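# Two Stretch robots open a spring-pinned drop-down locker gate

## Task

Lower the locker's front gate (the panel that swings down, held closed by a spring pin at each of its top corners) until it is open and resting on its own. Then release it and move the robots away. The gate must stay open without any robot holding it, and neither robot may tip over or be left leaning.

## Robot and tools

Robots: r1 and r2 are identical Hello Robot Stretch 3 units. Each has a two-wheel differential base with a passive omni wheel at the back, a lift carriage on a vertical mast, and a telescoping arm that reaches out to the robot's right. The base cannot drive sideways, so to move the gripper forward or back you drive the base. The base is 0.33 m long and 0.34 m wide. Turning in place pivots about the point midway between the drive wheels, 0.05 m behind the front edge. With the arm retracted and the wrist folded, the wrist pokes up to 0.06 m beyond the right side and a spin sweeps a 0.28 m radius. An unfolded, level gripper reaches past that circle.

Frames: in the base frame the origin is on the floor midway between the drive wheels, with x forward, y left and z up. hand_pose is expressed in this frame, at the point where the closed fingertips meet. With all wrist joints at zero, that hand frame has x pointing up, y pointing back along the arm toward the mast, and z toward the robot's rear. The odometry frame is the base frame as it was when the scene began. Every robot reports in its own frames, so only images, lidar_m, wrist_depth_mm and head_depth_mm reveal where one robot is relative to the other.

execute_actions: argument actions is a list holding one action or none (empty just returns state and images). The action is an object keyed by robot name, r1 and/or r2. Each robot may get:
- base: exactly one command. translate_m is a relative drive in metres from where the base last measured itself, forward positive, range -1 to 1. rotate_rad is a relative turn in place in radians, counter-clockwise (left) positive, range -3.2 to 3.2.
- joints: absolute targets by name, each a single number: lift_m 0 to 1.1 (arm height on the mast, m); arm_m 0 to 0.52 (extension, m); wrist_yaw_rad -1.345 to 4.42 (0 along the arm, positive swings toward the front, 3.0 folded over the base); wrist_pitch_rad -1.57 to 0.451 (0 level, negative tips fingers down); wrist_roll_rad -2.911 to 2.911 (0 fingers side by side, level); gripper_m -0.089 to 0.179 (larger is wider; the real fingertip gap is smaller, about 0.007 less near closed and 0.025 less wide open, zero below 0.007); head_pan_rad -3.953 to 1.73 (0 forward, positive left, -1.57 looks along the arm); head_tilt_rad -1.53 to 0.419 (negative looks down).
- contact_limits: {arm_m: effort percent 1 to 100}; the arm motion halts with contact_stop once its effort reaches that value (negative when retracting). Smaller is gentler, but too small stops immediately; the limit also caps holding force until the next action.
All motions in an action begin together and may finish at different times; one action lasts at most 15 s. Anything you omit may keep pushing toward its previous target. An unknown key or out-of-range value rejects the whole call with no motion. cameras chooses images: names r1_head_camera, r1_nav_camera, r1_wrist_camera, r2_head_camera, r2_nav_camera, r2_wrist_camera, or all; omitted or null means all, [] means none. If a result reports a stop, the remaining calls in that same reply are skipped.

wait: seconds 0 to 10; commands nothing and returns state and images. zoom_image: camera plus region [x0, y0, x1, y1] in pixels of that camera's latest full image, top-left origin, at most 504 by 504. finished_scene: scene is the current scene's number; it is final and reports success. The gate must already be open and staying open.

Results: base_status and joint_status give how each motion ended: done (for the base, wheels turned the commanded amount even if slipping), off_target (stopped short, maybe still pushing), contact_stop, time_out or torque_fault (old target dropped). After a contact stop the arm or lift goes slack until commanded again; a slack lift can sag under load or be pushed up by closing fingers on a surface. on_its_own covers uncommanded parts; its held at value is the target, not the position. motor_effort is percent of maximum, positive toward larger joint values, with the peak in brackets; readings carry fixed and random errors, and a rest effort outside its normal range suggests pushing or loading. Positive wheel effort drives forward. base_odometry counts wheel turns only; turned_by_wheels and turned_by_imu give the turn since the last result; base_tilt gives forward and right lean in degrees (each with a fixed error up to about 4). lidar_m lists 12 distances in metres from the base origin, sector 1 straight ahead then counter-clockwise (4 left, 7 behind, 10 right), in a plane 0.17 m above the floor, range 0.15 to 12, - for nothing; own mast and low lift can block sectors 5, 6, 9, 10; it misses glass and thin legs but sees the other robot. wrist_depth_mm (45 to 1000) and head_depth_mm (280 to 4000, image sideways) are 7 by 7 grids of median depth, row by row from top left. Camera calibration (K, distortion, T_world_to_cam from the carrying robot's base frame) is supplied but can be slightly off.

Speed: the base moves fast (0.30 m/s, 1.9 rad/s) only with lift_m below 0.30, arm_m below 0.03 and wrist_yaw_rad above 2.54; otherwise 0.10 m/s and 0.63 rad/s. Two robots given the same drive may differ by up to 2.5 cm per metre.

Gripper: close to a value below the object's width to grasp; open at least 0.02 above the contact value to let go. Neither reading nor done proves a grasp.

Avoid: any robot-to-robot squeeze (bases in contact must not drive further); pushing with the gripper above about 0.45 m on something rigid, or repeating a push after a contact stop, which can tip the robot; driving while holding or hooking something fixed; snagging furniture, especially reversing. If tilted, back off in small steps, free the gripper, and lower lift_m to about 0.2. Fold or unfold the wrist only with lift_m 0.32 to 0.95, wrist_pitch_rad -0.4 and roll near 0; folded, the lift may go down to 0.25. With wrist_yaw_rad below -0.4 keep pitch at -0.5 or lower. Wrist and head have no contact stop; prolonged strain disables a wrist servo for 10 s. Slams, drops and hard hits are penalised. While you think, robots keep holding the last command.

Each tool is called after "Call:" in YAML: its name, and indented under it one key for each argument.

## Session

I'll start by looking at the current state and images.

Call:
execute_actions:
  actions: []

Scene clock: 0.00 s.
r1.base_odometry: x=+0.000 y=+0.000 heading=+0.000 (m, m, rad; r1's odometry frame)
r1.turned_by_wheels: +0.000 (rad since the last result)
r1.turned_by_imu: +0.000 (rad since the last result)
r1.base_tilt: forward=-0.3 right=+0.3 (deg)
r1.lidar_m: 0.98 1.19 2.27 2.28 2.71 2.36 2.53 2.79 2.50 1.74 1.09 0.98
r1.head_depth_mm: 868 875 884 895 902 910 921 / 896 908 917 924 935 940 953 / 929 934 950 954 966 975 987 / 960 970 980 994 1002 1016 1022 / 997 1006 1020 1031 1042 1054 1067 / 1038 1046 1061 1079 1081 1093 1106 / 1076 1092 1106 1121 1130 1143 1160
r1.base_status: not commanded
r1.joint_positions: lift_m=+0.570 arm_m=-0.001 wrist_yaw_rad=+2.942 wrist_pitch_rad=-0.579 wrist_roll_rad=-0.015 gripper_m=+0.037 head_pan_rad=+0.015 head_tilt_rad=+0.007
r1.joint_status: not commanded
r1.motor_effort: left_wheel=-1 right_wheel=+0 lift_m=+28 arm_m=-1 wrist_yaw_rad=+1 wrist_pitch_rad=+3 wrist_roll_rad=+0 gripper_m=+0 head_pan_rad=+0 head_tilt_rad=+2 (%)
r1.hand_pose: x=+0.0186 y=+0.0537 z=+0.5488 quat_wxyz=(+0.268, +0.689, +0.136, +0.660) (m; r1's base frame)
r1.wrist_depth_mm: - - - - - - - / - - - - - - - / - - - - - - - / - - - - - - - / 877 932 948 875 932 888 891 / 758 788 - 764 - 775 787 / 680 697 - 688 662 685 694
r2.base_odometry: x=+0.000 y=+0.000 heading=+0.000 (m, m, rad; r2's odometry frame)
r2.turned_by_wheels: +0.000 (rad since the last result)
r2.turned_by_imu: +0.000 (rad since the last result)
r2.base_tilt: forward=+2.2 right=-1.7 (deg)
r2.lidar_m: 2.12 3.16 3.22 2.70 2.53 2.54 1.74 1.62 1.65 2.12 4.76 1.77
r2.head_depth_mm: 2048 3051 - - - 1729 2142 / 2038 3039 - - - 3055 2235 / 2043 3062 - - - 3443 2344 / 2035 3089 3798 3852 3851 3452 2329 / 2052 3097 3561 3560 3628 3457 2325 / 2039 3087 3323 3372 3372 3280 2325 / 2056 3022 3150 3133 3173 3112 2333
r2.base_status: not commanded
r2.joint_positions: lift_m=+0.361 arm_m=+0.000 wrist_yaw_rad=+2.839 wrist_pitch_rad=-0.362 wrist_roll_rad=+0.001 gripper_m=+0.037 head_pan_rad=+0.002 head_tilt_rad=+0.015
r2.joint_status: not commanded
r2.motor_effort: left_wheel=+0 right_wheel=+0 lift_m=+27 arm_m=-2 wrist_yaw_rad=+0 wrist_pitch_rad=+5 wrist_roll_rad=+1 gripper_m=+1 head_pan_rad=+0 head_tilt_rad=+2 (%)
r2.hand_pose: x=+0.0475 y=+0.0758 z=+0.3861 quat_wxyz=(+0.231, +0.707, +0.021, +0.668) (m; r2's base frame)
r2.wrist_depth_mm: - - - - - - - / - - - - - - - / - - - - - - - / - 895 892 903 937 941 907 / 704 743 748 745 735 730 736 / 609 - 610 616 635 624 607 / 514 - 523 521 523 524 519
pictures: r1_head_camera (sideways: a quarter turn clockwise sets it upright), r1_nav_camera (sideways: a quarter turn counterclockwise sets it upright), r1_wrist_camera, r2_head_camera (sideways: a quarter turn clockwise sets it upright), r2_nav_camera (sideways: a quarter turn counterclockwise sets it upright), r2_wrist_camera
Images, in order (width x height): r1_head_camera 896x504, r1_nav_camera 672x504, r1_wrist_camera 644x364, r2_head_camera 896x504, r2_nav_camera 672x504, r2_wrist_camera 644x364.

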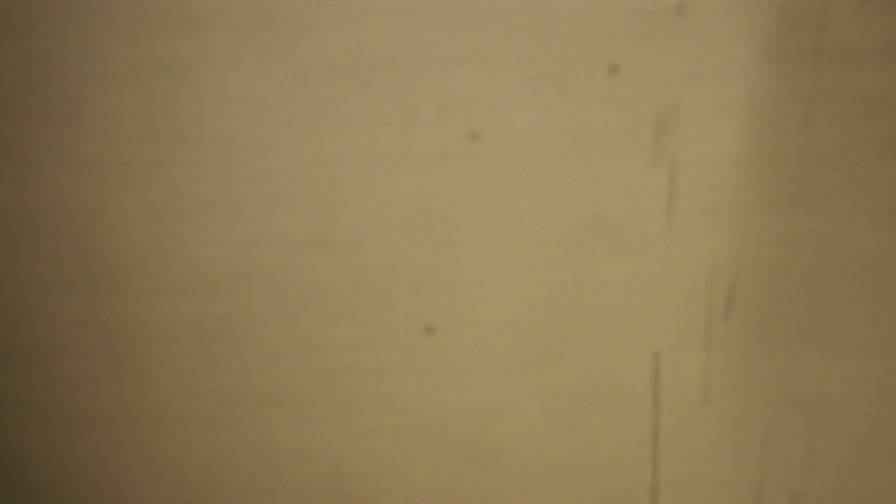

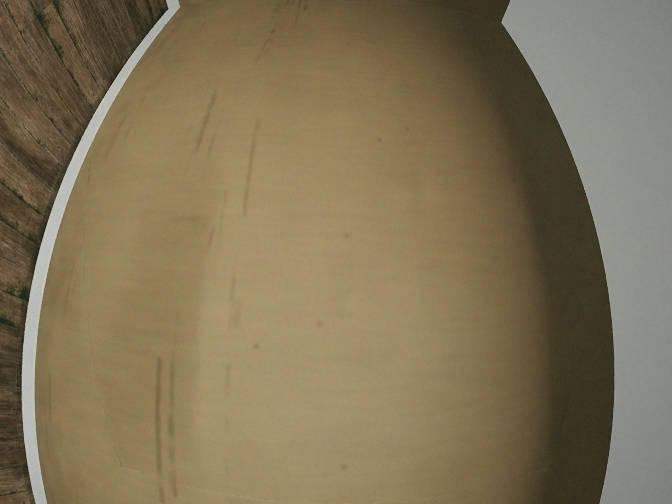

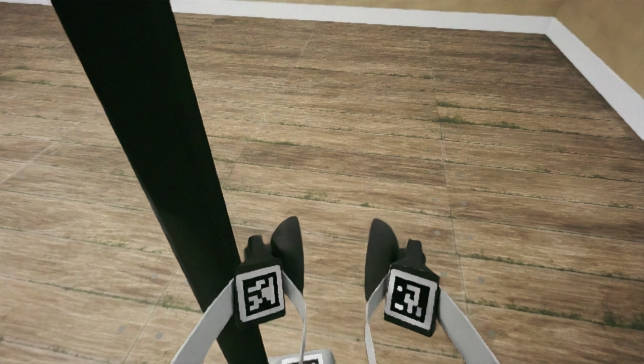

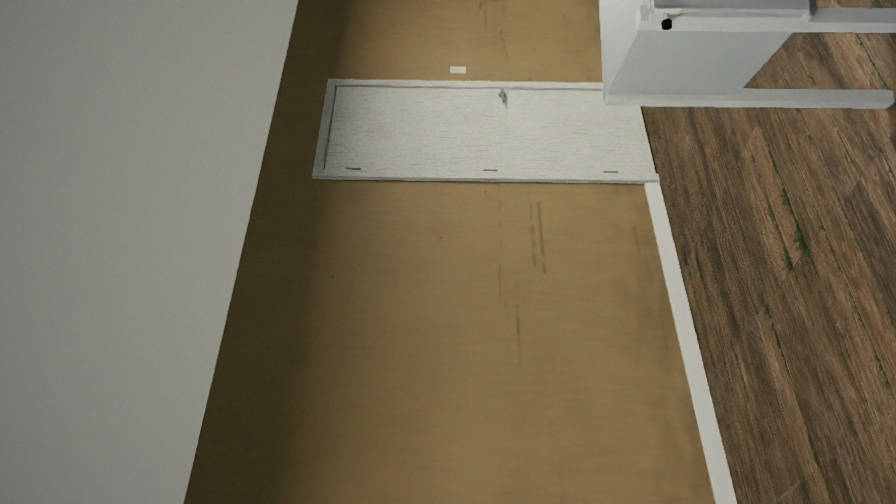

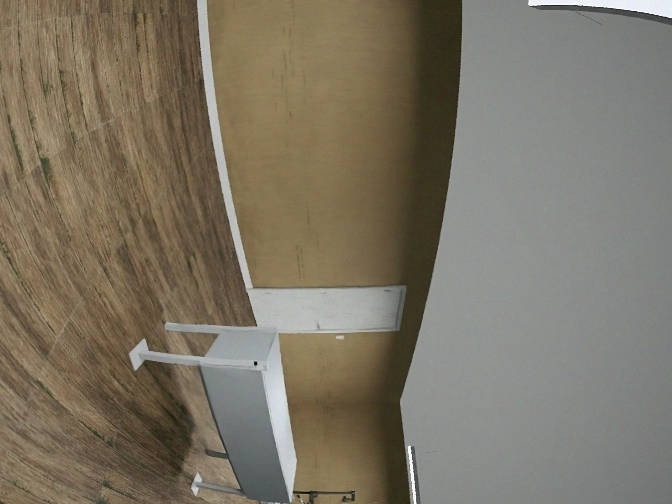

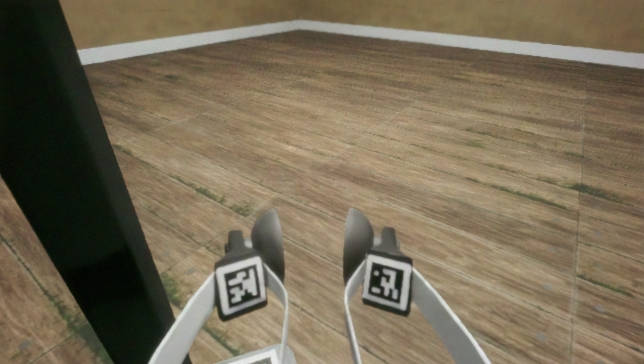

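Call:
execute_actions:
  actions:
    - {"r1": {"joints": {"head_pan_rad": -3.0, "head_tilt_rad": -0.3}}, "r2": {"joints": {"head_pan_rad": -0.55, "head_tilt_rad": -0.3}}}
  cameras: ["r1_head_camera", "r1_nav_camera", "r2_head_camera", "r2_nav_camera"]

Scene clock: 2.47 s.
r1.base_odometry: x=+0.000 y=+0.000 heading=+0.000 (m, m, rad; r1's odometry frame)
r1.turned_by_wheels: +0.000 (rad since the last result)
r1.turned_by_imu: +0.000 (rad since the last result)
r1.base_tilt: forward=-0.3 right=+0.4 (deg)
r1.lidar_m: 0.98 1.19 2.27 2.28 2.73 2.35 2.54 2.78 2.50 1.74 1.09 0.98
r1.head_depth_mm: - - - 3286 2546 1911 1533 / - - - 3784 2547 1911 1539 / - - - 3866 2591 1925 1550 / - - - 3869 2592 1931 1571 / - - - 3937 2624 1958 1564 / 3650 3856 3861 3811 2678 1981 1581 / 3224 3308 3471 3496 2697 1993 1585
r1.base_status: not commanded
r1.joint_positions: lift_m=+0.570 arm_m=-0.001 wrist_yaw_rad=+2.942 wrist_pitch_rad=-0.579 wrist_roll_rad=-0.015 gripper_m=+0.037 head_pan_rad=-2.993 head_tilt_rad=-0.296
r1.joint_status: all done
r1.motor_effort: left_wheel=-1(0) right_wheel=+1(1) lift_m=+29(29) arm_m=+1(1) wrist_yaw_rad=+1(0) wrist_pitch_rad=+3(3) wrist_roll_rad=+0(0) gripper_m=+0(0) head_pan_rad=-3(42) head_tilt_rad=-2(17) (%)
r1.hand_pose: x=+0.0186 y=+0.0537 z=+0.5488 quat_wxyz=(+0.268, +0.689, +0.136, +0.660) (m; r1's base frame)
r1.wrist_depth_mm: - - - - - - - / - - - - - - - / - - - - - - - / - - - - - - - / 912 915 892 898 907 895 887 / 770 760 - 783 - 782 798 / 684 689 - 700 666 689 679
r2.base_odometry: x=+0.000 y=+0.000 heading=+0.000 (m, m, rad; r2's odometry frame)
r2.turned_by_wheels: +0.000 (rad since the last result)
r2.turned_by_imu: +0.000 (rad since the last result)
r2.base_tilt: forward=+2.2 right=-1.7 (deg)
r2.lidar_m: 2.12 3.16 3.23 2.70 2.53 2.55 1.74 1.63 1.65 2.13 4.76 1.77
r2.head_depth_mm: - - - - 2690 1986 1566 / - - - 3347 2684 1970 1557 / - - - 2401 2683 1958 1553 / - - - 2108 2632 1933 1555 / - - - 1927 2523 1937 1550 / - - - 1806 2403 1927 1531 / - - - 2027 2489 1933 1544
r2.base_status: not commanded
r2.joint_positions: lift_m=+0.361 arm_m=+0.000 wrist_yaw_rad=+2.839 wrist_pitch_rad=-0.362 wrist_roll_rad=+0.001 gripper_m=+0.037 head_pan_rad=-0.543 head_tilt_rad=-0.296
r2.joint_status: all done
r2.motor_effort: left_wheel=+0(1) right_wheel=+0(0) lift_m=+26(27) arm_m=-1(1) wrist_yaw_rad=+0(0) wrist_pitch_rad=+5(5) wrist_roll_rad=+1(1) gripper_m=+0(0) head_pan_rad=-2(21) head_tilt_rad=-2(18) (%)
r2.hand_pose: x=+0.0475 y=+0.0758 z=+0.3861 quat_wxyz=(+0.231, +0.707, +0.021, +0.668) (m; r2's base frame)
r2.wrist_depth_mm: - - - - - - - / - - - - - - - / - - - - - - - / - 901 929 892 921 951 937 / 699 733 751 732 741 742 746 / 596 - 608 616 638 603 623 / 523 - 529 520 532 529 525
pictures: r1_head_camera (sideways: a quarter turn clockwise sets it upright), r1_nav_camera (sideways: a quarter turn counterclockwise sets it upright), r2_head_camera (sideways: a quarter turn clockwise sets it upright), r2_nav_camera (sideways: a quarter turn counterclockwise sets it upright)
camera_calibration (this result's frames):
r1_head_camera: T_world_to_cam=[[0.319366, 0.0144829, -0.947521, 1.25121], [0.163323, -0.985762, 0.0399813, -0.0474297], [-0.933451, -0.167521, -0.317184, 0.376841], [0, 0, 0, 1]] pos_world=[-0.0400842, -0.00174686, 1.30697]
r1_nav_camera: T_world_to_cam=[[-0.25095, -0.0599286, 0.966143, -1.21295], [-0.179124, 0.98372, 0.0144923, 0.0307964], [-0.951283, -0.169423, -0.257599, 0.295433], [0, 0, 0, 1]] pos_world=[-0.017833, -0.0529323, 1.24754]
r2_head_camera: T_world_to_cam=[[-0.244267, 0.131935, -0.960691, 1.27564], [0.531229, 0.847021, -0.0187471, 0.0286744], [0.811252, -0.514926, -0.276987, 0.310039], [0, 0, 0, 1]] pos_world=[0.0448455, -0.0329426, 1.31191]
r2_nav_camera: T_world_to_cam=[[0.241336, -0.170895, 0.955276, -1.20624], [-0.546973, -0.837071, -0.0115641, 0.0666996], [0.801609, -0.519719, -0.295491, 0.336169], [0, 0, 0, 1]] pos_world=[0.058117, 0.0244045, 1.2524]
Images, in order (width x height): r1_head_camera 896x504, r1_nav_camera 672x504, r2_head_camera 896x504, r2_nav_camera 672x504.

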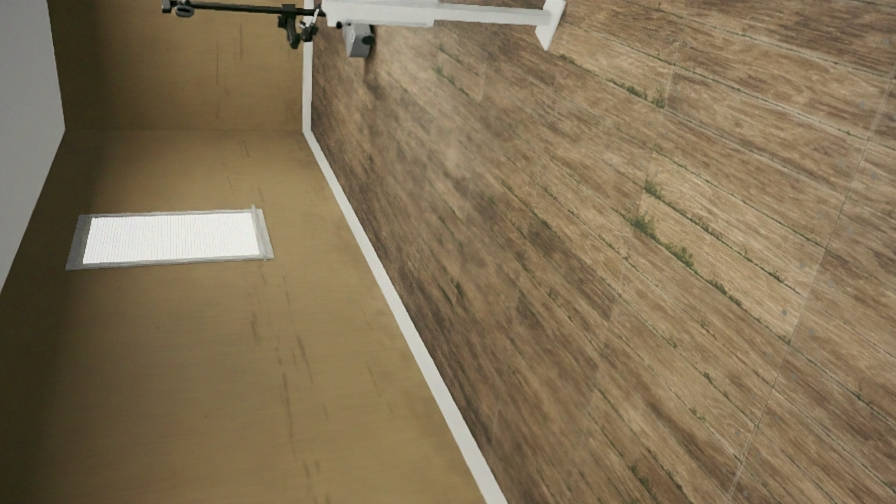

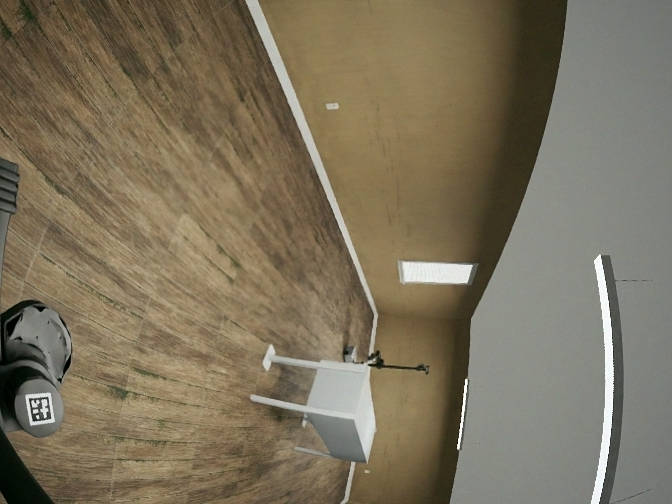

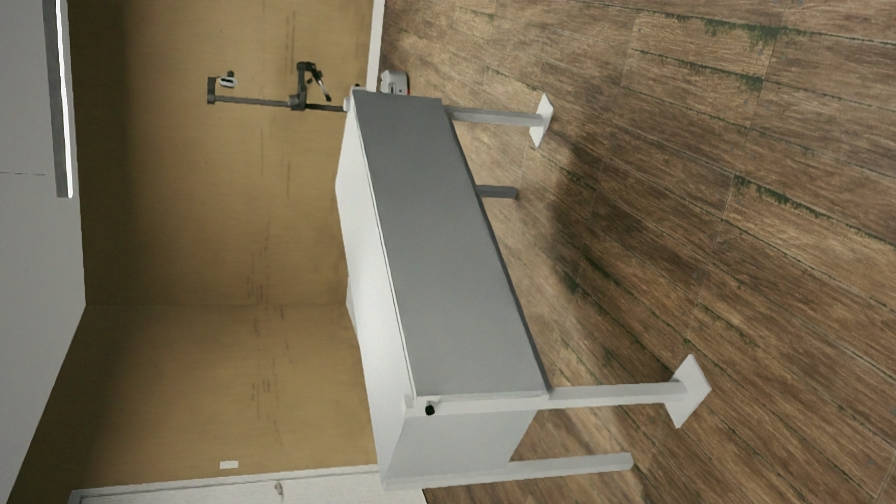

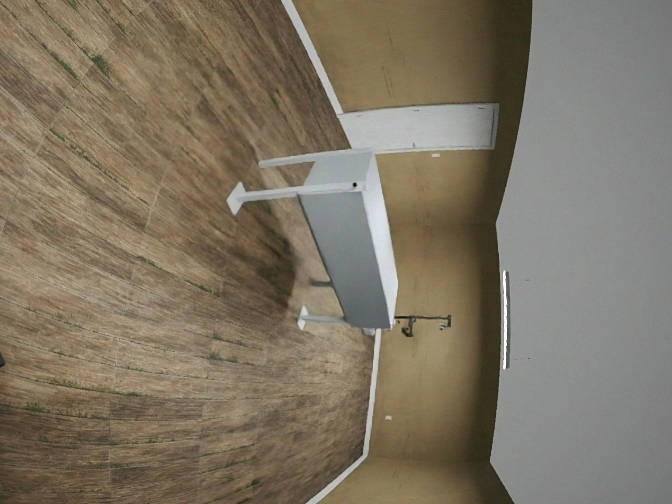

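Call:
zoom_image:
  camera: "r2_head_camera"
  region: [370, 350, 570, 500]

Call:
zoom_image:
  camera: "r2_head_camera"
  region: [300, 50, 480, 170]

Call:
zoom_image:
  camera: "r1_head_camera"
  region: [280, 0, 600, 80]

Region (370, 350, 570, 500) of r2_head_camera's 896x504 image, scaled by 2.520, with more detail than that image has; it fills the top 378 rows of this view, and the rest is white.

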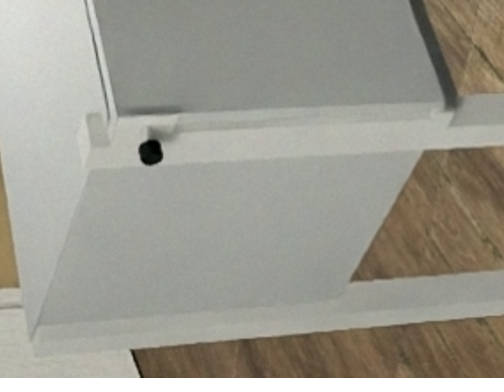

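Region (300, 50, 480, 170) of r2_head_camera's 896x504 image, scaled by 2.800, with more detail than that image has.

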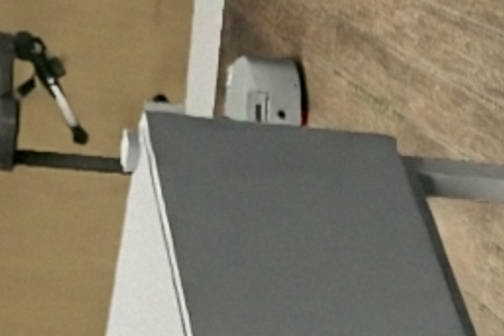

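Region (280, 0, 600, 80) of r1_head_camera's 896x504 image, scaled by 1.575, with more detail than that image has; it fills the top 126 rows of this view, and the rest is white.

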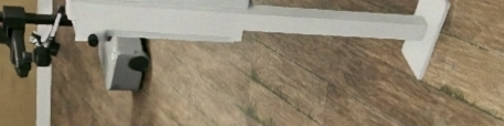

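Call:
execute_actions:
  actions:
    - {"r1": {"joints": {"lift_m": 0.28, "wrist_pitch_rad": -0.4, "wrist_yaw_rad": 3.0, "head_pan_rad": -3.45, "head_tilt_rad": -0.3}}, "r2": {"joints": {"lift_m": 0.28, "wrist_pitch_rad": -0.4, "wrist_yaw_rad": 3.0}}}
  cameras: ["r1_head_camera"]

Scene clock: 15.27 s.
r1.base_odometry: x=+0.000 y=+0.000 heading=+0.000 (m, m, rad; r1's odometry frame)
r1.turned_by_wheels: +0.000 (rad since the last result)
r1.turned_by_imu: +0.001 (rad since the last result)
r1.base_tilt: forward=-0.4 right=+0.3 (deg)
r1.lidar_m: 0.98 1.19 2.27 2.28 2.73 2.36 2.54 2.78 2.50 1.74 1.09 0.98
r1.head_depth_mm: - - - 3679 2520 1896 1535 / - - - 3752 2553 1912 1542 / - - 3137 3376 2567 1928 1550 / - - 2831 2516 2573 1944 1565 / - - - 3244 2620 1960 1566 / - - - - 2627 1978 1579 / - - - - 2698 2009 1592
r1.base_status: not commanded
r1.joint_positions: lift_m=+0.280 arm_m=-0.001 wrist_yaw_rad=+2.997 wrist_pitch_rad=-0.421 wrist_roll_rad=-0.015 gripper_m=+0.037 head_pan_rad=-3.443 head_tilt_rad=-0.296
r1.joint_status: all done
r1.motor_effort: left_wheel=-1(0) right_wheel=+1(0) lift_m=+25(27) arm_m=+0(1) wrist_yaw_rad=+4(2) wrist_pitch_rad=+6(5) wrist_roll_rad=+0(0) gripper_m=+0(0) head_pan_rad=-3(31) head_tilt_rad=-2(1) (%)
r1.hand_pose: x=+0.0109 y=+0.0780 z=+0.2922 quat_wxyz=(+0.197, +0.695, +0.099, +0.684) (m; r1's base frame)
r1.wrist_depth_mm: - - - - - - - / - - - - - - - / - - - - - - - / 770 781 760 761 804 766 792 / 624 610 658 630 644 631 634 / 522 528 - 537 - 518 522 / 462 - - - 441 465 454
r2.base_odometry: x=+0.000 y=+0.000 heading=+0.000 (m, m, rad; r2's odometry frame)
r2.turned_by_wheels: +0.000 (rad since the last result)
r2.turned_by_imu: -0.001 (rad since the last result)
r2.base_tilt: forward=+2.2 right=-1.7 (deg)
r2.lidar_m: 2.12 3.16 3.21 2.70 2.53 2.55 1.74 1.63 1.65 2.12 4.76 1.77
r2.head_depth_mm: - - - - 2701 1968 1567 / - - - 3359 2680 1966 1550 / - - - 2431 2663 1952 1556 / - - - 2122 2636 1948 1552 / - - - 1915 2514 1964 1558 / - - - 1800 2355 1939 1544 / - - - 2030 2484 1930 1535
r2.base_status: not commanded
r2.joint_positions: lift_m=+0.280 arm_m=+0.000 wrist_yaw_rad=+2.998 wrist_pitch_rad=-0.414 wrist_roll_rad=+0.001 gripper_m=+0.037 head_pan_rad=-0.543 head_tilt_rad=-0.296
r2.joint_status: all done
r2.motor_effort: left_wheel=+0(0) right_wheel=+0(1) lift_m=+22(26) arm_m=-1(1) wrist_yaw_rad=+2(5) wrist_pitch_rad=+5(5) wrist_roll_rad=+1(1) gripper_m=-1(0) head_pan_rad=-2(2) head_tilt_rad=-1(2) (%)
r2.hand_pose: x=+0.0109 y=+0.0778 z=+0.2937 quat_wxyz=(+0.195, +0.701, +0.096, +0.680) (m; r2's base frame)
r2.wrist_depth_mm: - - - - - - - / - - - - - - - / 890 - 919 905 913 939 929 / 693 707 710 707 722 726 742 / 576 561 - 563 576 594 576 / 478 500 - - 502 486 489 / - - - - 422 426 426
pictures: r1_head_camera (sideways: a quarter turn clockwise sets it upright)
camera_calibration (this result's frames):
r1_head_camera: T_world_to_cam=[[0.293872, -0.125902, -0.947517, 1.25136], [-0.281794, -0.958642, 0.0399815, -0.0447147], [-0.913363, 0.255255, -0.317196, 0.376735], [0, 0, 0, 1]] pos_world=[-0.0362447, 0.0185194, 1.30697]
Images, in order (width x height): r1_head_camera 896x504.

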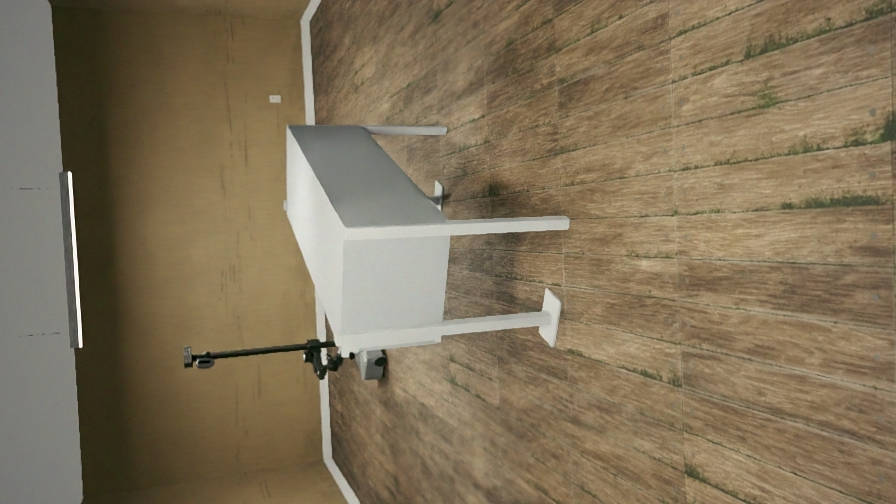

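Call:
execute_actions:
  actions:
    - {"r1": {"base": {"translate_m": -1.0}, "joints": {"head_pan_rad": -3.6, "head_tilt_rad": -0.45}}, "r2": {"base": {"translate_m": 1.0}, "joints": {"head_pan_rad": -0.8, "head_tilt_rad": -0.6}}}
  cameras: ["r1_head_camera", "r2_head_camera"]

Scene clock: 22.97 s.
r1.base_odometry: x=-1.000 y=+0.000 heading=+0.000 (m, m, rad; r1's odometry frame)
r1.turned_by_wheels: +0.000 (rad since the last result)
r1.turned_by_imu: -0.006 (rad since the last result)
r1.base_tilt: forward=-0.2 right=+0.3 (deg)
r1.lidar_m: 1.93 2.34 2.60 2.61 3.16 1.45 3.92 2.43 2.17 2.19 2.15 1.92
r1.head_depth_mm: - - 3985 2673 2027 1624 1352 / - - 3763 2706 2012 1634 1357 / - - 1664 1662 1972 1645 1376 / - - 1563 1660 2063 1667 1381 / - - 1608 1709 1998 1660 1396 / - - - 2738 2116 1671 1395 / - - - 2850 2125 1714 1404
r1.base_status: done
r1.joint_positions: lift_m=+0.280 arm_m=-0.001 wrist_yaw_rad=+2.998 wrist_pitch_rad=-0.421 wrist_roll_rad=-0.015 gripper_m=+0.037 head_pan_rad=-3.593 head_tilt_rad=-0.445
r1.joint_status: all done
r1.motor_effort: left_wheel=+0(7) right_wheel=+0(5) lift_m=+25(25) arm_m=-1(0) wrist_yaw_rad=+2(3) wrist_pitch_rad=+6(6) wrist_roll_rad=+0(0) gripper_m=+0(0) head_pan_rad=-3(16) head_tilt_rad=-2(11) (%)
r1.hand_pose: x=+0.0108 y=+0.0781 z=+0.2923 quat_wxyz=(+0.196, +0.695, +0.099, +0.685) (m; r1's base frame)
r1.wrist_depth_mm: - - - - - - - / - - - - - - - / - - - - - - - / 778 763 780 791 801 779 786 / 628 616 650 623 668 627 624 / 522 521 - 543 - 520 530 / 464 - - - 440 454 457
r2.base_odometry: x=+1.000 y=+0.000 heading=+0.000 (m, m, rad; r2's odometry frame)
r2.turned_by_wheels: +0.000 (rad since the last result)
r2.turned_by_imu: +0.000 (rad since the last result)
r2.base_tilt: forward=+2.2 right=-1.7 (deg)
r2.lidar_m: 2.49 2.33 2.38 3.07 3.11 3.17 2.61 2.44 2.48 3.21 2.18 0.89
r2.head_depth_mm: - 1926 2793 2244 1783 1477 1265 / - 1670 1566 2249 1784 1478 1257 / - 1649 1230 2025 1774 1472 1256 / - 1643 1074 1102 1711 1457 1255 / - - 1055 1055 1286 1416 1251 / - - 1097 1176 1766 1460 1239 / - - 1153 1279 1659 1456 1240
r2.base_status: done
r2.joint_positions: lift_m=+0.280 arm_m=+0.000 wrist_yaw_rad=+2.999 wrist_pitch_rad=-0.414 wrist_roll_rad=+0.001 gripper_m=+0.037 head_pan_rad=-0.793 head_tilt_rad=-0.593
r2.joint_status: all done
r2.motor_effort: left_wheel=-1(7) right_wheel=+0(4) lift_m=+22(22) arm_m=-1(1) wrist_yaw_rad=+1(1) wrist_pitch_rad=+6(6) wrist_roll_rad=+1(1) gripper_m=+0(0) head_pan_rad=-2(15) head_tilt_rad=-2(20) (%)
r2.hand_pose: x=+0.0107 y=+0.0778 z=+0.2937 quat_wxyz=(+0.195, +0.701, +0.096, +0.680) (m; r2's base frame)
r2.wrist_depth_mm: - - - - - - - / - - - - - - - / 876 - 928 889 951 907 946 / 694 696 708 708 706 709 707 / 564 563 - 574 580 572 593 / 487 501 - - 504 485 489 / - - - - 421 422 430
pictures: r1_head_camera (sideways: a quarter turn clockwise sets it upright), r2_head_camera (sideways: a quarter turn clockwise sets it upright)
camera_calibration (this result's frames):
r1_head_camera: T_world_to_cam=[[0.395056, -0.228204, -0.889862, 1.1755], [-0.427464, -0.903065, 0.041816, -0.0462065], [-0.813145, 0.363864, -0.45431, 0.554555], [0, 0, 0, 1]] pos_world=[-0.0332074, 0.0247439, 1.29991]
r2_head_camera: T_world_to_cam=[[-0.39273, 0.379975, -0.837485, 1.1158], [0.72007, 0.69352, -0.023013, 0.033068], [0.572068, -0.612086, -0.545975, 0.66153], [0, 0, 0, 1]] pos_world=[0.0359564, -0.0419959, 1.29641]
Images, in order (width x height): r1_head_camera 896x504, r2_head_camera 896x504.

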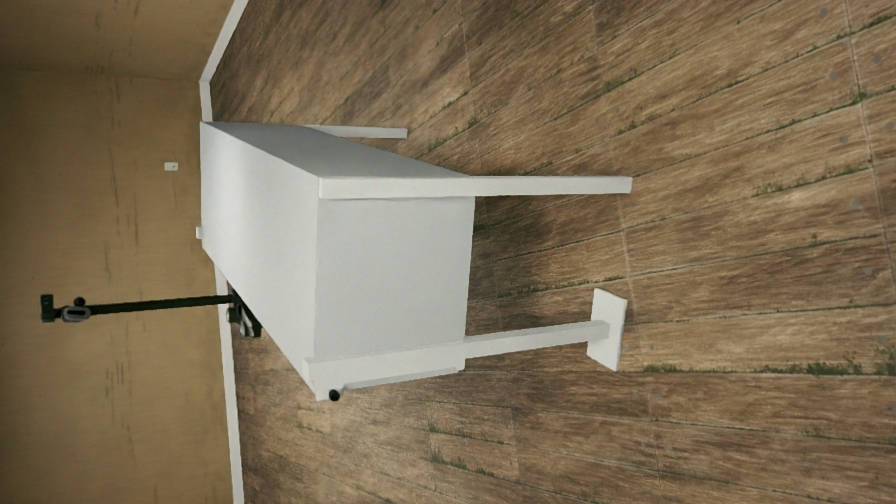

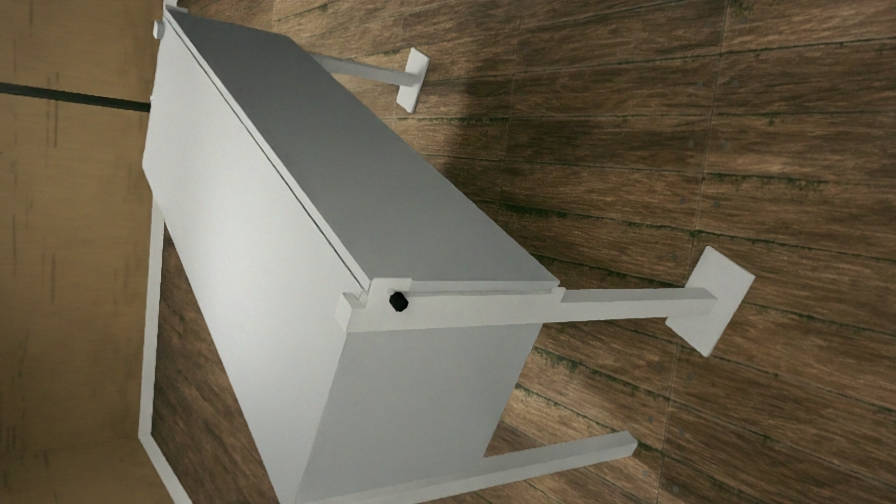

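Call:
zoom_image:
  camera: "r2_head_camera"
  region: [320, 250, 480, 350]

Call:
zoom_image:
  camera: "r1_head_camera"
  region: [280, 330, 480, 430]

Region (320, 250, 480, 350) of r2_head_camera's 896x504 image, scaled by 3.150, with more detail than that image has; it fills the top 315 rows of this view, and the rest is white.

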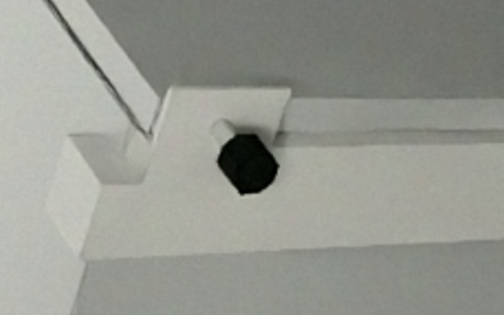

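Region (280, 330, 480, 430) of r1_head_camera's 896x504 image, scaled by 2.520, with more detail than that image has.

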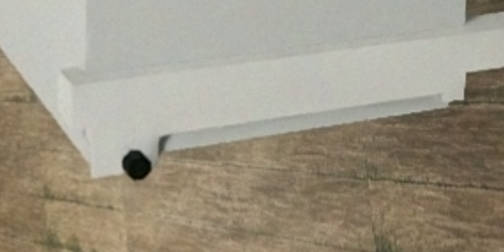

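Call:
execute_actions:
  actions:
    - {"r1": {"base": {"translate_m": -1.0}}, "r2": {"base": {"translate_m": 0.52}, "joints": {"head_pan_rad": -1.4, "head_tilt_rad": -0.75}}}
  cameras: []

Call:
execute_actions:
  actions:
    - {"r1": {"base": {"rotate_rad": -2.245}, "joints": {"lift_m": 0.70, "head_pan_rad": -1.57, "head_tilt_rad": -0.75}}, "r2": {"base": {"rotate_rad": 0.229}, "joints": {"lift_m": 0.70, "head_pan_rad": -1.57, "head_tilt_rad": -0.75}}}
  cameras: ["r1_head_camera", "r2_head_camera"]

Scene clock: 34.37 s.
r1.base_odometry: x=-2.000 y=+0.000 heading=+0.000 (m, m, rad; r1's odometry frame)
r1.turned_by_wheels: +0.000 (rad since the last result)
r1.turned_by_imu: -0.006 (rad since the last result)
r1.base_tilt: forward=-0.2 right=+0.3 (deg)
r1.lidar_m: 2.89 3.29 2.90 2.91 0.79 0.67 3.39 2.08 1.85 1.86 2.23 2.87
r1.head_depth_mm: - - 1396 949 780 862 1329 / - - 2735 1057 784 882 1037 / - - - 2758 2059 1644 1374 / - - - 2757 2048 1644 1377 / - - - 2788 2081 1670 1390 / - - - 2819 2092 1684 1398 / - - - 2866 2125 1689 1412
r1.base_status: done
r1.joint_positions: lift_m=+0.280 arm_m=-0.001 wrist_yaw_rad=+2.998 wrist_pitch_rad=-0.421 wrist_roll_rad=-0.015 gripper_m=+0.037 head_pan_rad=-3.593 head_tilt_rad=-0.445
r1.joint_status: not commanded
r1.motor_effort: left_wheel=+1(5) right_wheel=-1(7) lift_m=+25(25) arm_m=+0(1) wrist_yaw_rad=+2(2) wrist_pitch_rad=+6(6) wrist_roll_rad=+0(0) gripper_m=+0(0) head_pan_rad=-3(3) head_tilt_rad=-2(2) (%)
r1.hand_pose: x=+0.0108 y=+0.0781 z=+0.2923 quat_wxyz=(+0.196, +0.695, +0.099, +0.685) (m; r1's base frame)
r1.wrist_depth_mm: - - - - - - - / - - - - - - - / - - - - - - - / 763 773 765 767 762 816 779 / 600 626 657 621 652 631 630 / 518 519 - 535 - 534 532 / 456 - - - 443 455 456
r2.base_odometry: x=+1.520 y=+0.000 heading=+0.000 (m, m, rad; r2's odometry frame)
r2.turned_by_wheels: +0.000 (rad since the last result)
r2.turned_by_imu: -0.001 (rad since the last result)
r2.base_tilt: forward=+2.2 right=-1.7 (deg)
r2.lidar_m: 2.04 1.91 1.94 2.50 3.41 3.48 3.08 2.87 2.92 0.61 0.61 0.74
r2.head_depth_mm: 3724 3067 2345 1877 1569 1349 1183 / - 3061 2306 1880 1568 1349 1183 / - 3035 2305 1861 1554 1338 1178 / - 2806 2204 1763 1521 1329 1176 / 1515 1048 799 787 954 1275 1175 / 1505 1041 794 801 973 1322 1176 / 1487 1041 790 794 963 1327 1166
r2.base_status: done
r2.joint_positions: lift_m=+0.280 arm_m=+0.000 wrist_yaw_rad=+2.999 wrist_pitch_rad=-0.414 wrist_roll_rad=+0.001 gripper_m=+0.037 head_pan_rad=-1.393 head_tilt_rad=-0.740
r2.joint_status: all done
r2.motor_effort: left_wheel=-1(7) right_wheel=+0(5) lift_m=+22(22) arm_m=-1(0) wrist_yaw_rad=+1(1) wrist_pitch_rad=+6(6) wrist_roll_rad=+1(1) gripper_m=-1(0) head_pan_rad=-2(20) head_tilt_rad=-3(13) (%)
r2.hand_pose: x=+0.0107 y=+0.0778 z=+0.2937 quat_wxyz=(+0.195, +0.701, +0.096, +0.680) (m; r2's base frame)
r2.wrist_depth_mm: - - - - - - - / - - - - - - - / 888 - 891 941 914 938 934 / 692 693 699 703 706 730 722 / 569 574 - 572 576 584 594 / 477 499 - - 509 495 494 / - - - - 420 423 420
pictures: none
No camera images: the call's "cameras" was empty. Leave "cameras" out to get every camera's image.

Scene clock: 39.03 s.
r1.base_odometry: x=-2.000 y=+0.000 heading=-2.245 (m, m, rad; r1's odometry frame)
r1.turned_by_wheels: -2.245 (rad since the last result)
r1.turned_by_imu: -2.235 (rad since the last result)
r1.base_tilt: forward=-0.2 right=+0.4 (deg)
r1.lidar_m: 1.86 1.85 2.06 2.88 2.87 3.19 2.91 2.90 0.78 0.67 4.40 2.27
r1.head_depth_mm: 1303 957 803 918 1490 1324 - / 1329 968 811 919 1490 1328 - / 1341 979 814 917 1478 1324 1222 / 1537 1075 808 954 1493 1340 - / 3946 2751 2242 1843 1552 1353 1200 / - 2896 2240 1867 1559 1357 1195 / - 2914 2280 1871 1573 1366 1203
r1.base_status: done
r1.joint_positions: lift_m=+0.700 arm_m=-0.001 wrist_yaw_rad=+2.998 wrist_pitch_rad=-0.420 wrist_roll_rad=-0.015 gripper_m=+0.037 head_pan_rad=-1.577 head_tilt_rad=-0.741
r1.joint_status: all done
r1.motor_effort: left_wheel=+1(6) right_wheel=-2(8) lift_m=+33(34) arm_m=+0(0) wrist_yaw_rad=+3(2) wrist_pitch_rad=+5(6) wrist_roll_rad=+0(0) gripper_m=+1(0) head_pan_rad=+4(38) head_tilt_rad=-3(18) (%)
r1.hand_pose: x=+0.0108 y=+0.0782 z=+0.7120 quat_wxyz=(+0.196, +0.695, +0.099, +0.685) (m; r1's base frame)
r1.wrist_depth_mm: - - - - - - - / - - - - - - - / - - - - - - - / - - - - - - - / - - - - - - - / - - - - - - - / 913 894 - 926 885 902 941
r2.base_odometry: x=+1.520 y=+0.000 heading=+0.229 (m, m, rad; r2's odometry frame)
r2.turned_by_wheels: +0.229 (rad since the last result)
r2.turned_by_imu: +0.226 (rad since the last result)
r2.base_tilt: forward=+2.2 right=-1.7 (deg)
r2.lidar_m: 1.93 1.91 2.08 3.21 3.42 3.61 2.90 2.86 3.14 0.61 0.74 2.40
r2.head_depth_mm: 3917 3107 2328 1875 1573 1349 1230 / - 3057 2309 1865 1561 1342 - / - 3007 2302 1861 1560 1337 1240 / 2354 1106 829 808 1450 1301 1209 / 1518 1047 797 813 993 1319 - / 1502 1036 793 812 993 1333 1169 / - 1034 791 813 1432 1307 1172
r2.base_status: done
r2.joint_positions: lift_m=+0.700 arm_m=+0.000 wrist_yaw_rad=+2.999 wrist_pitch_rad=-0.415 wrist_roll_rad=+0.001 gripper_m=+0.037 head_pan_rad=-1.563 head_tilt_rad=-0.741
r2.joint_status: all done
r2.motor_effort: left_wheel=-2(9) right_wheel=+2(6) lift_m=+31(32) arm_m=-1(1) wrist_yaw_rad=+1(1) wrist_pitch_rad=+5(6) wrist_roll_rad=+1(1) gripper_m=+0(0) head_pan_rad=-2(11) head_tilt_rad=-4(2) (%)
r2.hand_pose: x=+0.0107 y=+0.0777 z=+0.7132 quat_wxyz=(+0.195, +0.700, +0.096, +0.680) (m; r2's base frame)
r2.wrist_depth_mm: - - - - - - - / - - - - - - - / - - - - - - - / - - - - - - - / - - - - - - - / 971 982 - 976 - 983 - / 830 832 834 840 866 854 881
pictures: r1_head_camera (sideways: a quarter turn clockwise sets it upright), r2_head_camera (sideways: a quarter turn clockwise sets it upright)
camera_calibration (this result's frames):
r1_head_camera: T_world_to_cam=[[0.0373089, 0.694432, -0.718591, 0.954398], [0.999043, -0.00949323, 0.0426958, -0.0560374], [0.0228276, -0.719496, -0.694121, 0.861441], [0, 0, 0, 1]] pos_world=[0.000711514, -0.0434931, 1.28616]
r2_head_camera: T_world_to_cam=[[-0.0184292, 0.663809, -0.747675, 0.99644], [0.999702, 0.000266734, -0.0244045, 0.0331693], [-0.0160005, -0.747902, -0.663616, 0.818156], [0, 0, 0, 1]] pos_world=[-0.00170492, -0.0495535, 1.28876]
Images, in order (width x height): r1_head_camera 896x504, r2_head_camera 896x504.

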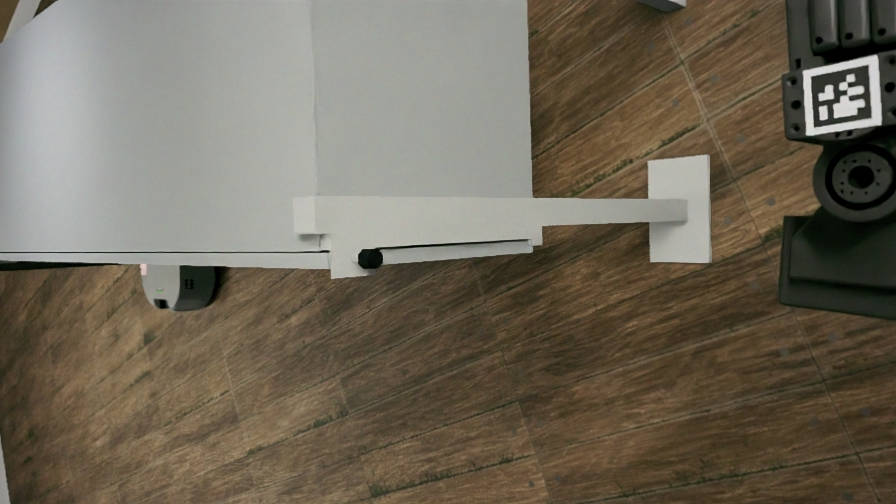

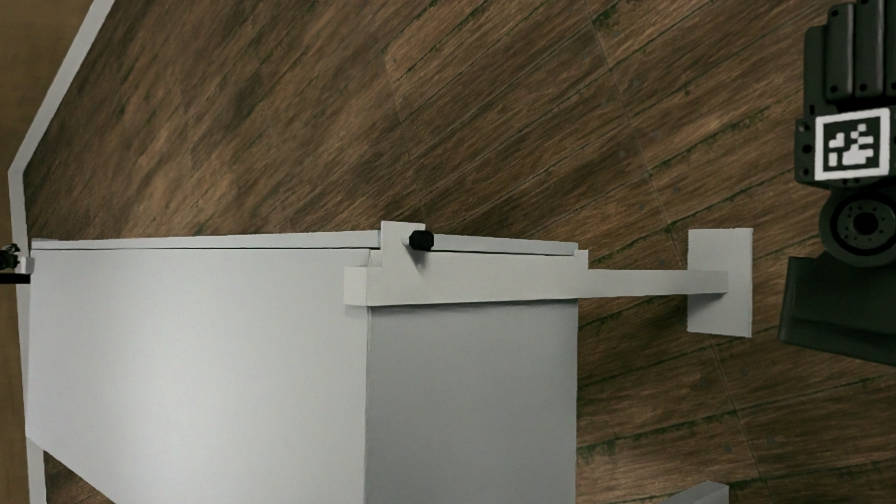

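Call:
execute_actions:
  actions:
    - {"r1": {"base": {"translate_m": 0.045}, "joints": {"wrist_yaw_rad": 0.0}}, "r2": {"joints": {"wrist_yaw_rad": 0.0}}}
  cameras: []

Call:
execute_actions:
  actions:
    - {"r1": {"joints": {"wrist_pitch_rad": 0.0, "wrist_roll_rad": 0.0, "gripper_m": 0.10, "arm_m": 0.06}}, "r2": {"joints": {"wrist_pitch_rad": 0.0, "wrist_roll_rad": 0.0, "gripper_m": 0.10, "arm_m": 0.03}}}
  cameras: ["r1_head_camera", "r1_wrist_camera", "r2_head_camera", "r2_wrist_camera"]

Scene clock: 43.87 s.
r1.base_odometry: x=-2.028 y=-0.035 heading=-2.245 (m, m, rad; r1's odometry frame)
r1.turned_by_wheels: +0.000 (rad since the last result)
r1.turned_by_imu: +0.001 (rad since the last result)
r1.base_tilt: forward=-0.3 right=+0.3 (deg)
r1.lidar_m: 1.82 1.81 2.01 2.90 2.89 3.21 2.95 2.95 0.81 0.68 4.26 2.21
r1.head_depth_mm: 1305 956 805 920 1490 1327 - / 1327 970 810 917 1497 1332 - / 1345 980 796 920 1444 1354 - / 2687 2631 2159 1785 1558 1346 1180 / - 2777 2235 1825 1550 1352 1194 / - 2906 2265 1847 1560 1353 1204 / - 2934 2287 1861 1575 1365 1205
r1.base_status: done
r1.joint_positions: lift_m=+0.700 arm_m=-0.001 wrist_yaw_rad=+0.003 wrist_pitch_rad=-0.420 wrist_roll_rad=-0.015 gripper_m=+0.037 head_pan_rad=-1.577 head_tilt_rad=-0.741
r1.joint_status: all done
r1.motor_effort: left_wheel=+1(5) right_wheel=-2(3) lift_m=+33(34) arm_m=+0(1) wrist_yaw_rad=-4(5) wrist_pitch_rad=+5(6) wrist_roll_rad=+0(0) gripper_m=+0(0) head_pan_rad=+3(3) head_tilt_rad=-3(2) (%)
r1.hand_pose: x=-0.0209 y=-0.3678 z=+0.7120 quat_wxyz=(+0.697, +0.150, -0.686, -0.146) (m; r1's base frame)
r1.wrist_depth_mm: - - - - 385 389 379 / - - - - 418 424 410 / - - - - 459 462 445 / - - - - 509 510 490 / - - - - 561 553 536 / - - - - - - 619 / 873 903 887 909 908 909 845
r2.base_odometry: x=+1.520 y=+0.000 heading=+0.229 (m, m, rad; r2's odometry frame)
r2.turned_by_wheels: +0.000 (rad since the last result)
r2.turned_by_imu: -0.001 (rad since the last result)
r2.base_tilt: forward=+2.2 right=-1.7 (deg)
r2.lidar_m: 1.93 1.91 2.08 3.19 3.42 3.62 2.89 2.87 3.14 0.61 0.74 2.40
r2.head_depth_mm: 3994 3097 2309 1869 1565 1348 1228 / - 3056 2336 1863 1565 1349 - / - 3017 2292 1851 1562 1339 - / 2083 1101 827 807 1451 1364 - / 1512 1043 797 813 997 1325 1170 / 1508 1039 794 813 990 1334 1172 / - 1036 788 812 1445 1303 1167
r2.base_status: not commanded
r2.joint_positions: lift_m=+0.700 arm_m=+0.000 wrist_yaw_rad=+0.002 wrist_pitch_rad=-0.415 wrist_roll_rad=+0.001 gripper_m=+0.037 head_pan_rad=-1.563 head_tilt_rad=-0.741
r2.joint_status: all done
r2.motor_effort: left_wheel=-2(2) right_wheel=+2(2) lift_m=+31(31) arm_m=-1(1) wrist_yaw_rad=-2(2) wrist_pitch_rad=+6(5) wrist_roll_rad=+1(1) gripper_m=+0(0) head_pan_rad=-2(2) head_tilt_rad=-3(3) (%)
r2.hand_pose: x=-0.0211 y=-0.3696 z=+0.7132 quat_wxyz=(+0.692, +0.146, -0.692, -0.145) (m; r2's base frame)
r2.wrist_depth_mm: 336 340 336 341 - - - / 363 372 365 371 - - - / 402 410 411 410 - - - / 452 453 455 - - - - / 492 518 500 - - - - / 586 997 959 956 - 972 - / 823 817 830 821 844 852 869
pictures: none
No camera images: the call's "cameras" was empty. Leave "cameras" out to get every camera's image.

Scene clock: 45.47 s.
r1.base_odometry: x=-2.028 y=-0.035 heading=-2.245 (m, m, rad; r1's odometry frame)
r1.turned_by_wheels: +0.000 (rad since the last result)
r1.turned_by_imu: +0.000 (rad since the last result)
r1.base_tilt: forward=-0.3 right=+0.4 (deg)
r1.lidar_m: 1.82 1.81 2.01 2.90 2.89 3.21 2.96 2.95 0.81 0.68 4.29 2.21
r1.head_depth_mm: 1308 961 806 922 1494 1372 - / 1337 970 811 922 1498 - - / 1344 979 793 901 1459 - 1146 / 2621 2637 2164 1786 1585 1321 1186 / - 2791 2241 1847 1562 1352 1195 / - 2893 2273 1856 1575 1356 1204 / - 2939 2274 1865 1569 1359 1203
r1.base_status: not commanded
r1.joint_positions: lift_m=+0.700 arm_m=+0.060 wrist_yaw_rad=+0.002 wrist_pitch_rad=-0.024 wrist_roll_rad=-0.003 gripper_m=+0.100 head_pan_rad=-1.577 head_tilt_rad=-0.741
r1.joint_status: all done
r1.motor_effort: left_wheel=+1(1) right_wheel=-3(2) lift_m=+33(33) arm_m=+2(1) wrist_yaw_rad=-2(3) wrist_pitch_rad=+7(7) wrist_roll_rad=+2(4) gripper_m=+0(88) head_pan_rad=+3(4) head_tilt_rad=-4(4) (%)
r1.hand_pose: x=-0.0209 y=-0.4603 z=+0.8083 quat_wxyz=(+0.708, +0.010, -0.706, -0.008) (m; r1's base frame)
r1.wrist_depth_mm: - - - - - - - / - - - - - - - / - - - - - - - / - - - - 374 376 377 / - - - - 387 385 380 / - - - - 398 397 390 / - - - - 423 412 399
r2.base_odometry: x=+1.520 y=+0.000 heading=+0.229 (m, m, rad; r2's odometry frame)
r2.turned_by_wheels: +0.000 (rad since the last result)
r2.turned_by_imu: +0.000 (rad since the last result)
r2.base_tilt: forward=+2.2 right=-1.7 (deg)
r2.lidar_m: 1.93 1.91 2.08 3.20 3.43 3.63 2.90 2.87 3.11 0.61 0.74 2.41
r2.head_depth_mm: 3900 3041 2295 1871 1574 1348 - / - 3011 2302 1855 1566 1369 - / - 3042 2299 1859 1519 1375 - / 2012 1099 829 808 1456 - - / 1508 1049 797 813 991 1319 1175 / 1508 1043 793 814 994 1329 1170 / - 1034 790 814 1432 1311 1167
r2.base_status: not commanded
r2.joint_positions: lift_m=+0.700 arm_m=+0.030 wrist_yaw_rad=+0.002 wrist_pitch_rad=-0.022 wrist_roll_rad=+0.001 gripper_m=+0.100 head_pan_rad=-1.563 head_tilt_rad=-0.741
r2.joint_status: all done
r2.motor_effort: left_wheel=-3(2) right_wheel=+2(2) lift_m=+31(31) arm_m=+5(7) wrist_yaw_rad=-2(2) wrist_pitch_rad=+9(9) wrist_roll_rad=+0(1) gripper_m=+0(80) head_pan_rad=-2(2) head_tilt_rad=-3(3) (%)
r2.hand_pose: x=-0.0211 y=-0.4302 z=+0.8087 quat_wxyz=(+0.707, +0.009, -0.707, -0.008) (m; r2's base frame)
r2.wrist_depth_mm: - - - - - - - / - - - - - - - / - 513 499 - - - - / 352 358 354 344 - - - / 362 364 367 - - - - / 378 378 381 - - - - / 389 400 392 412 - - -
pictures: r1_head_camera (sideways: a quarter turn clockwise sets it upright), r1_wrist_camera, r2_head_camera (sideways: a quarter turn clockwise sets it upright), r2_wrist_camera
camera_calibration (this result's frames):
r1_head_camera: T_world_to_cam=[[0.0373091, 0.694432, -0.71859, 0.954398], [0.999043, -0.00949347, 0.0426958, -0.0560374], [0.0228274, -0.719496, -0.694122, 0.861441], [0, 0, 0, 1]] pos_world=[0.000711503, -0.0434931, 1.28616]
r1_wrist_camera: T_world_to_cam=[[-0.999897, -0.00782618, 0.0120716, -0.0292118], [-0.0133023, 0.183372, -0.982954, 0.919784], [0.00547918, -0.983012, -0.183457, -0.139148], [0, 0, 0, 1]] pos_world=[-0.0162111, -0.305676, 0.87893]
r2_head_camera: T_world_to_cam=[[-0.0184285, 0.663809, -0.747675, 0.99644], [0.999702, 0.000265665, -0.0244045, 0.0331693], [-0.0160013, -0.747902, -0.663616, 0.818156], [0, 0, 0, 1]] pos_world=[-0.00170497, -0.0495535, 1.28876]
r2_wrist_camera: T_world_to_cam=[[-0.998538, 0.0500973, -0.0202805, 0.0109251], [0.0305358, 0.213329, -0.976503, 0.912772], [-0.0445937, -0.975695, -0.214547, -0.0849628], [0, 0, 0, 1]] pos_world=[-0.0207519, -0.278166, 0.873318]
Images, in order (width x height): r1_head_camera 896x504, r1_wrist_camera 644x364, r2_head_camera 896x504, r2_wrist_camera 644x364.

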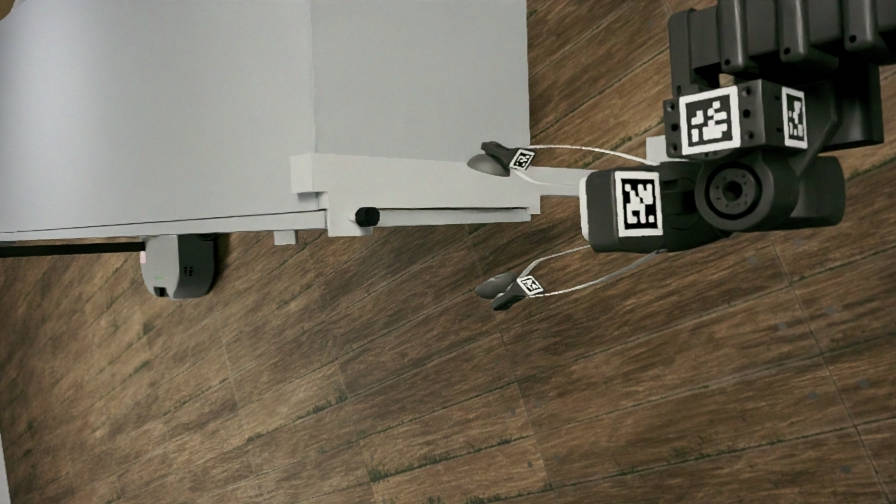

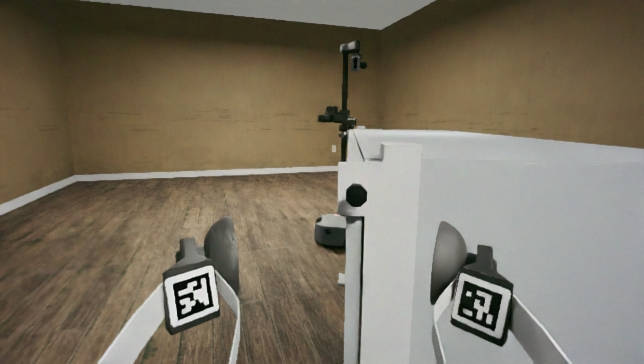

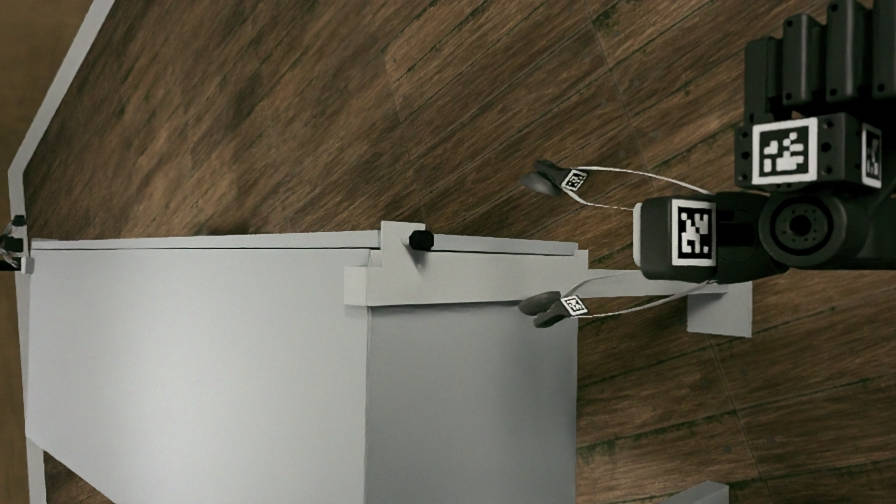

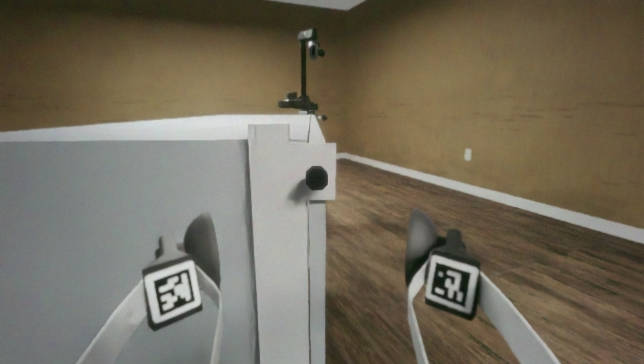

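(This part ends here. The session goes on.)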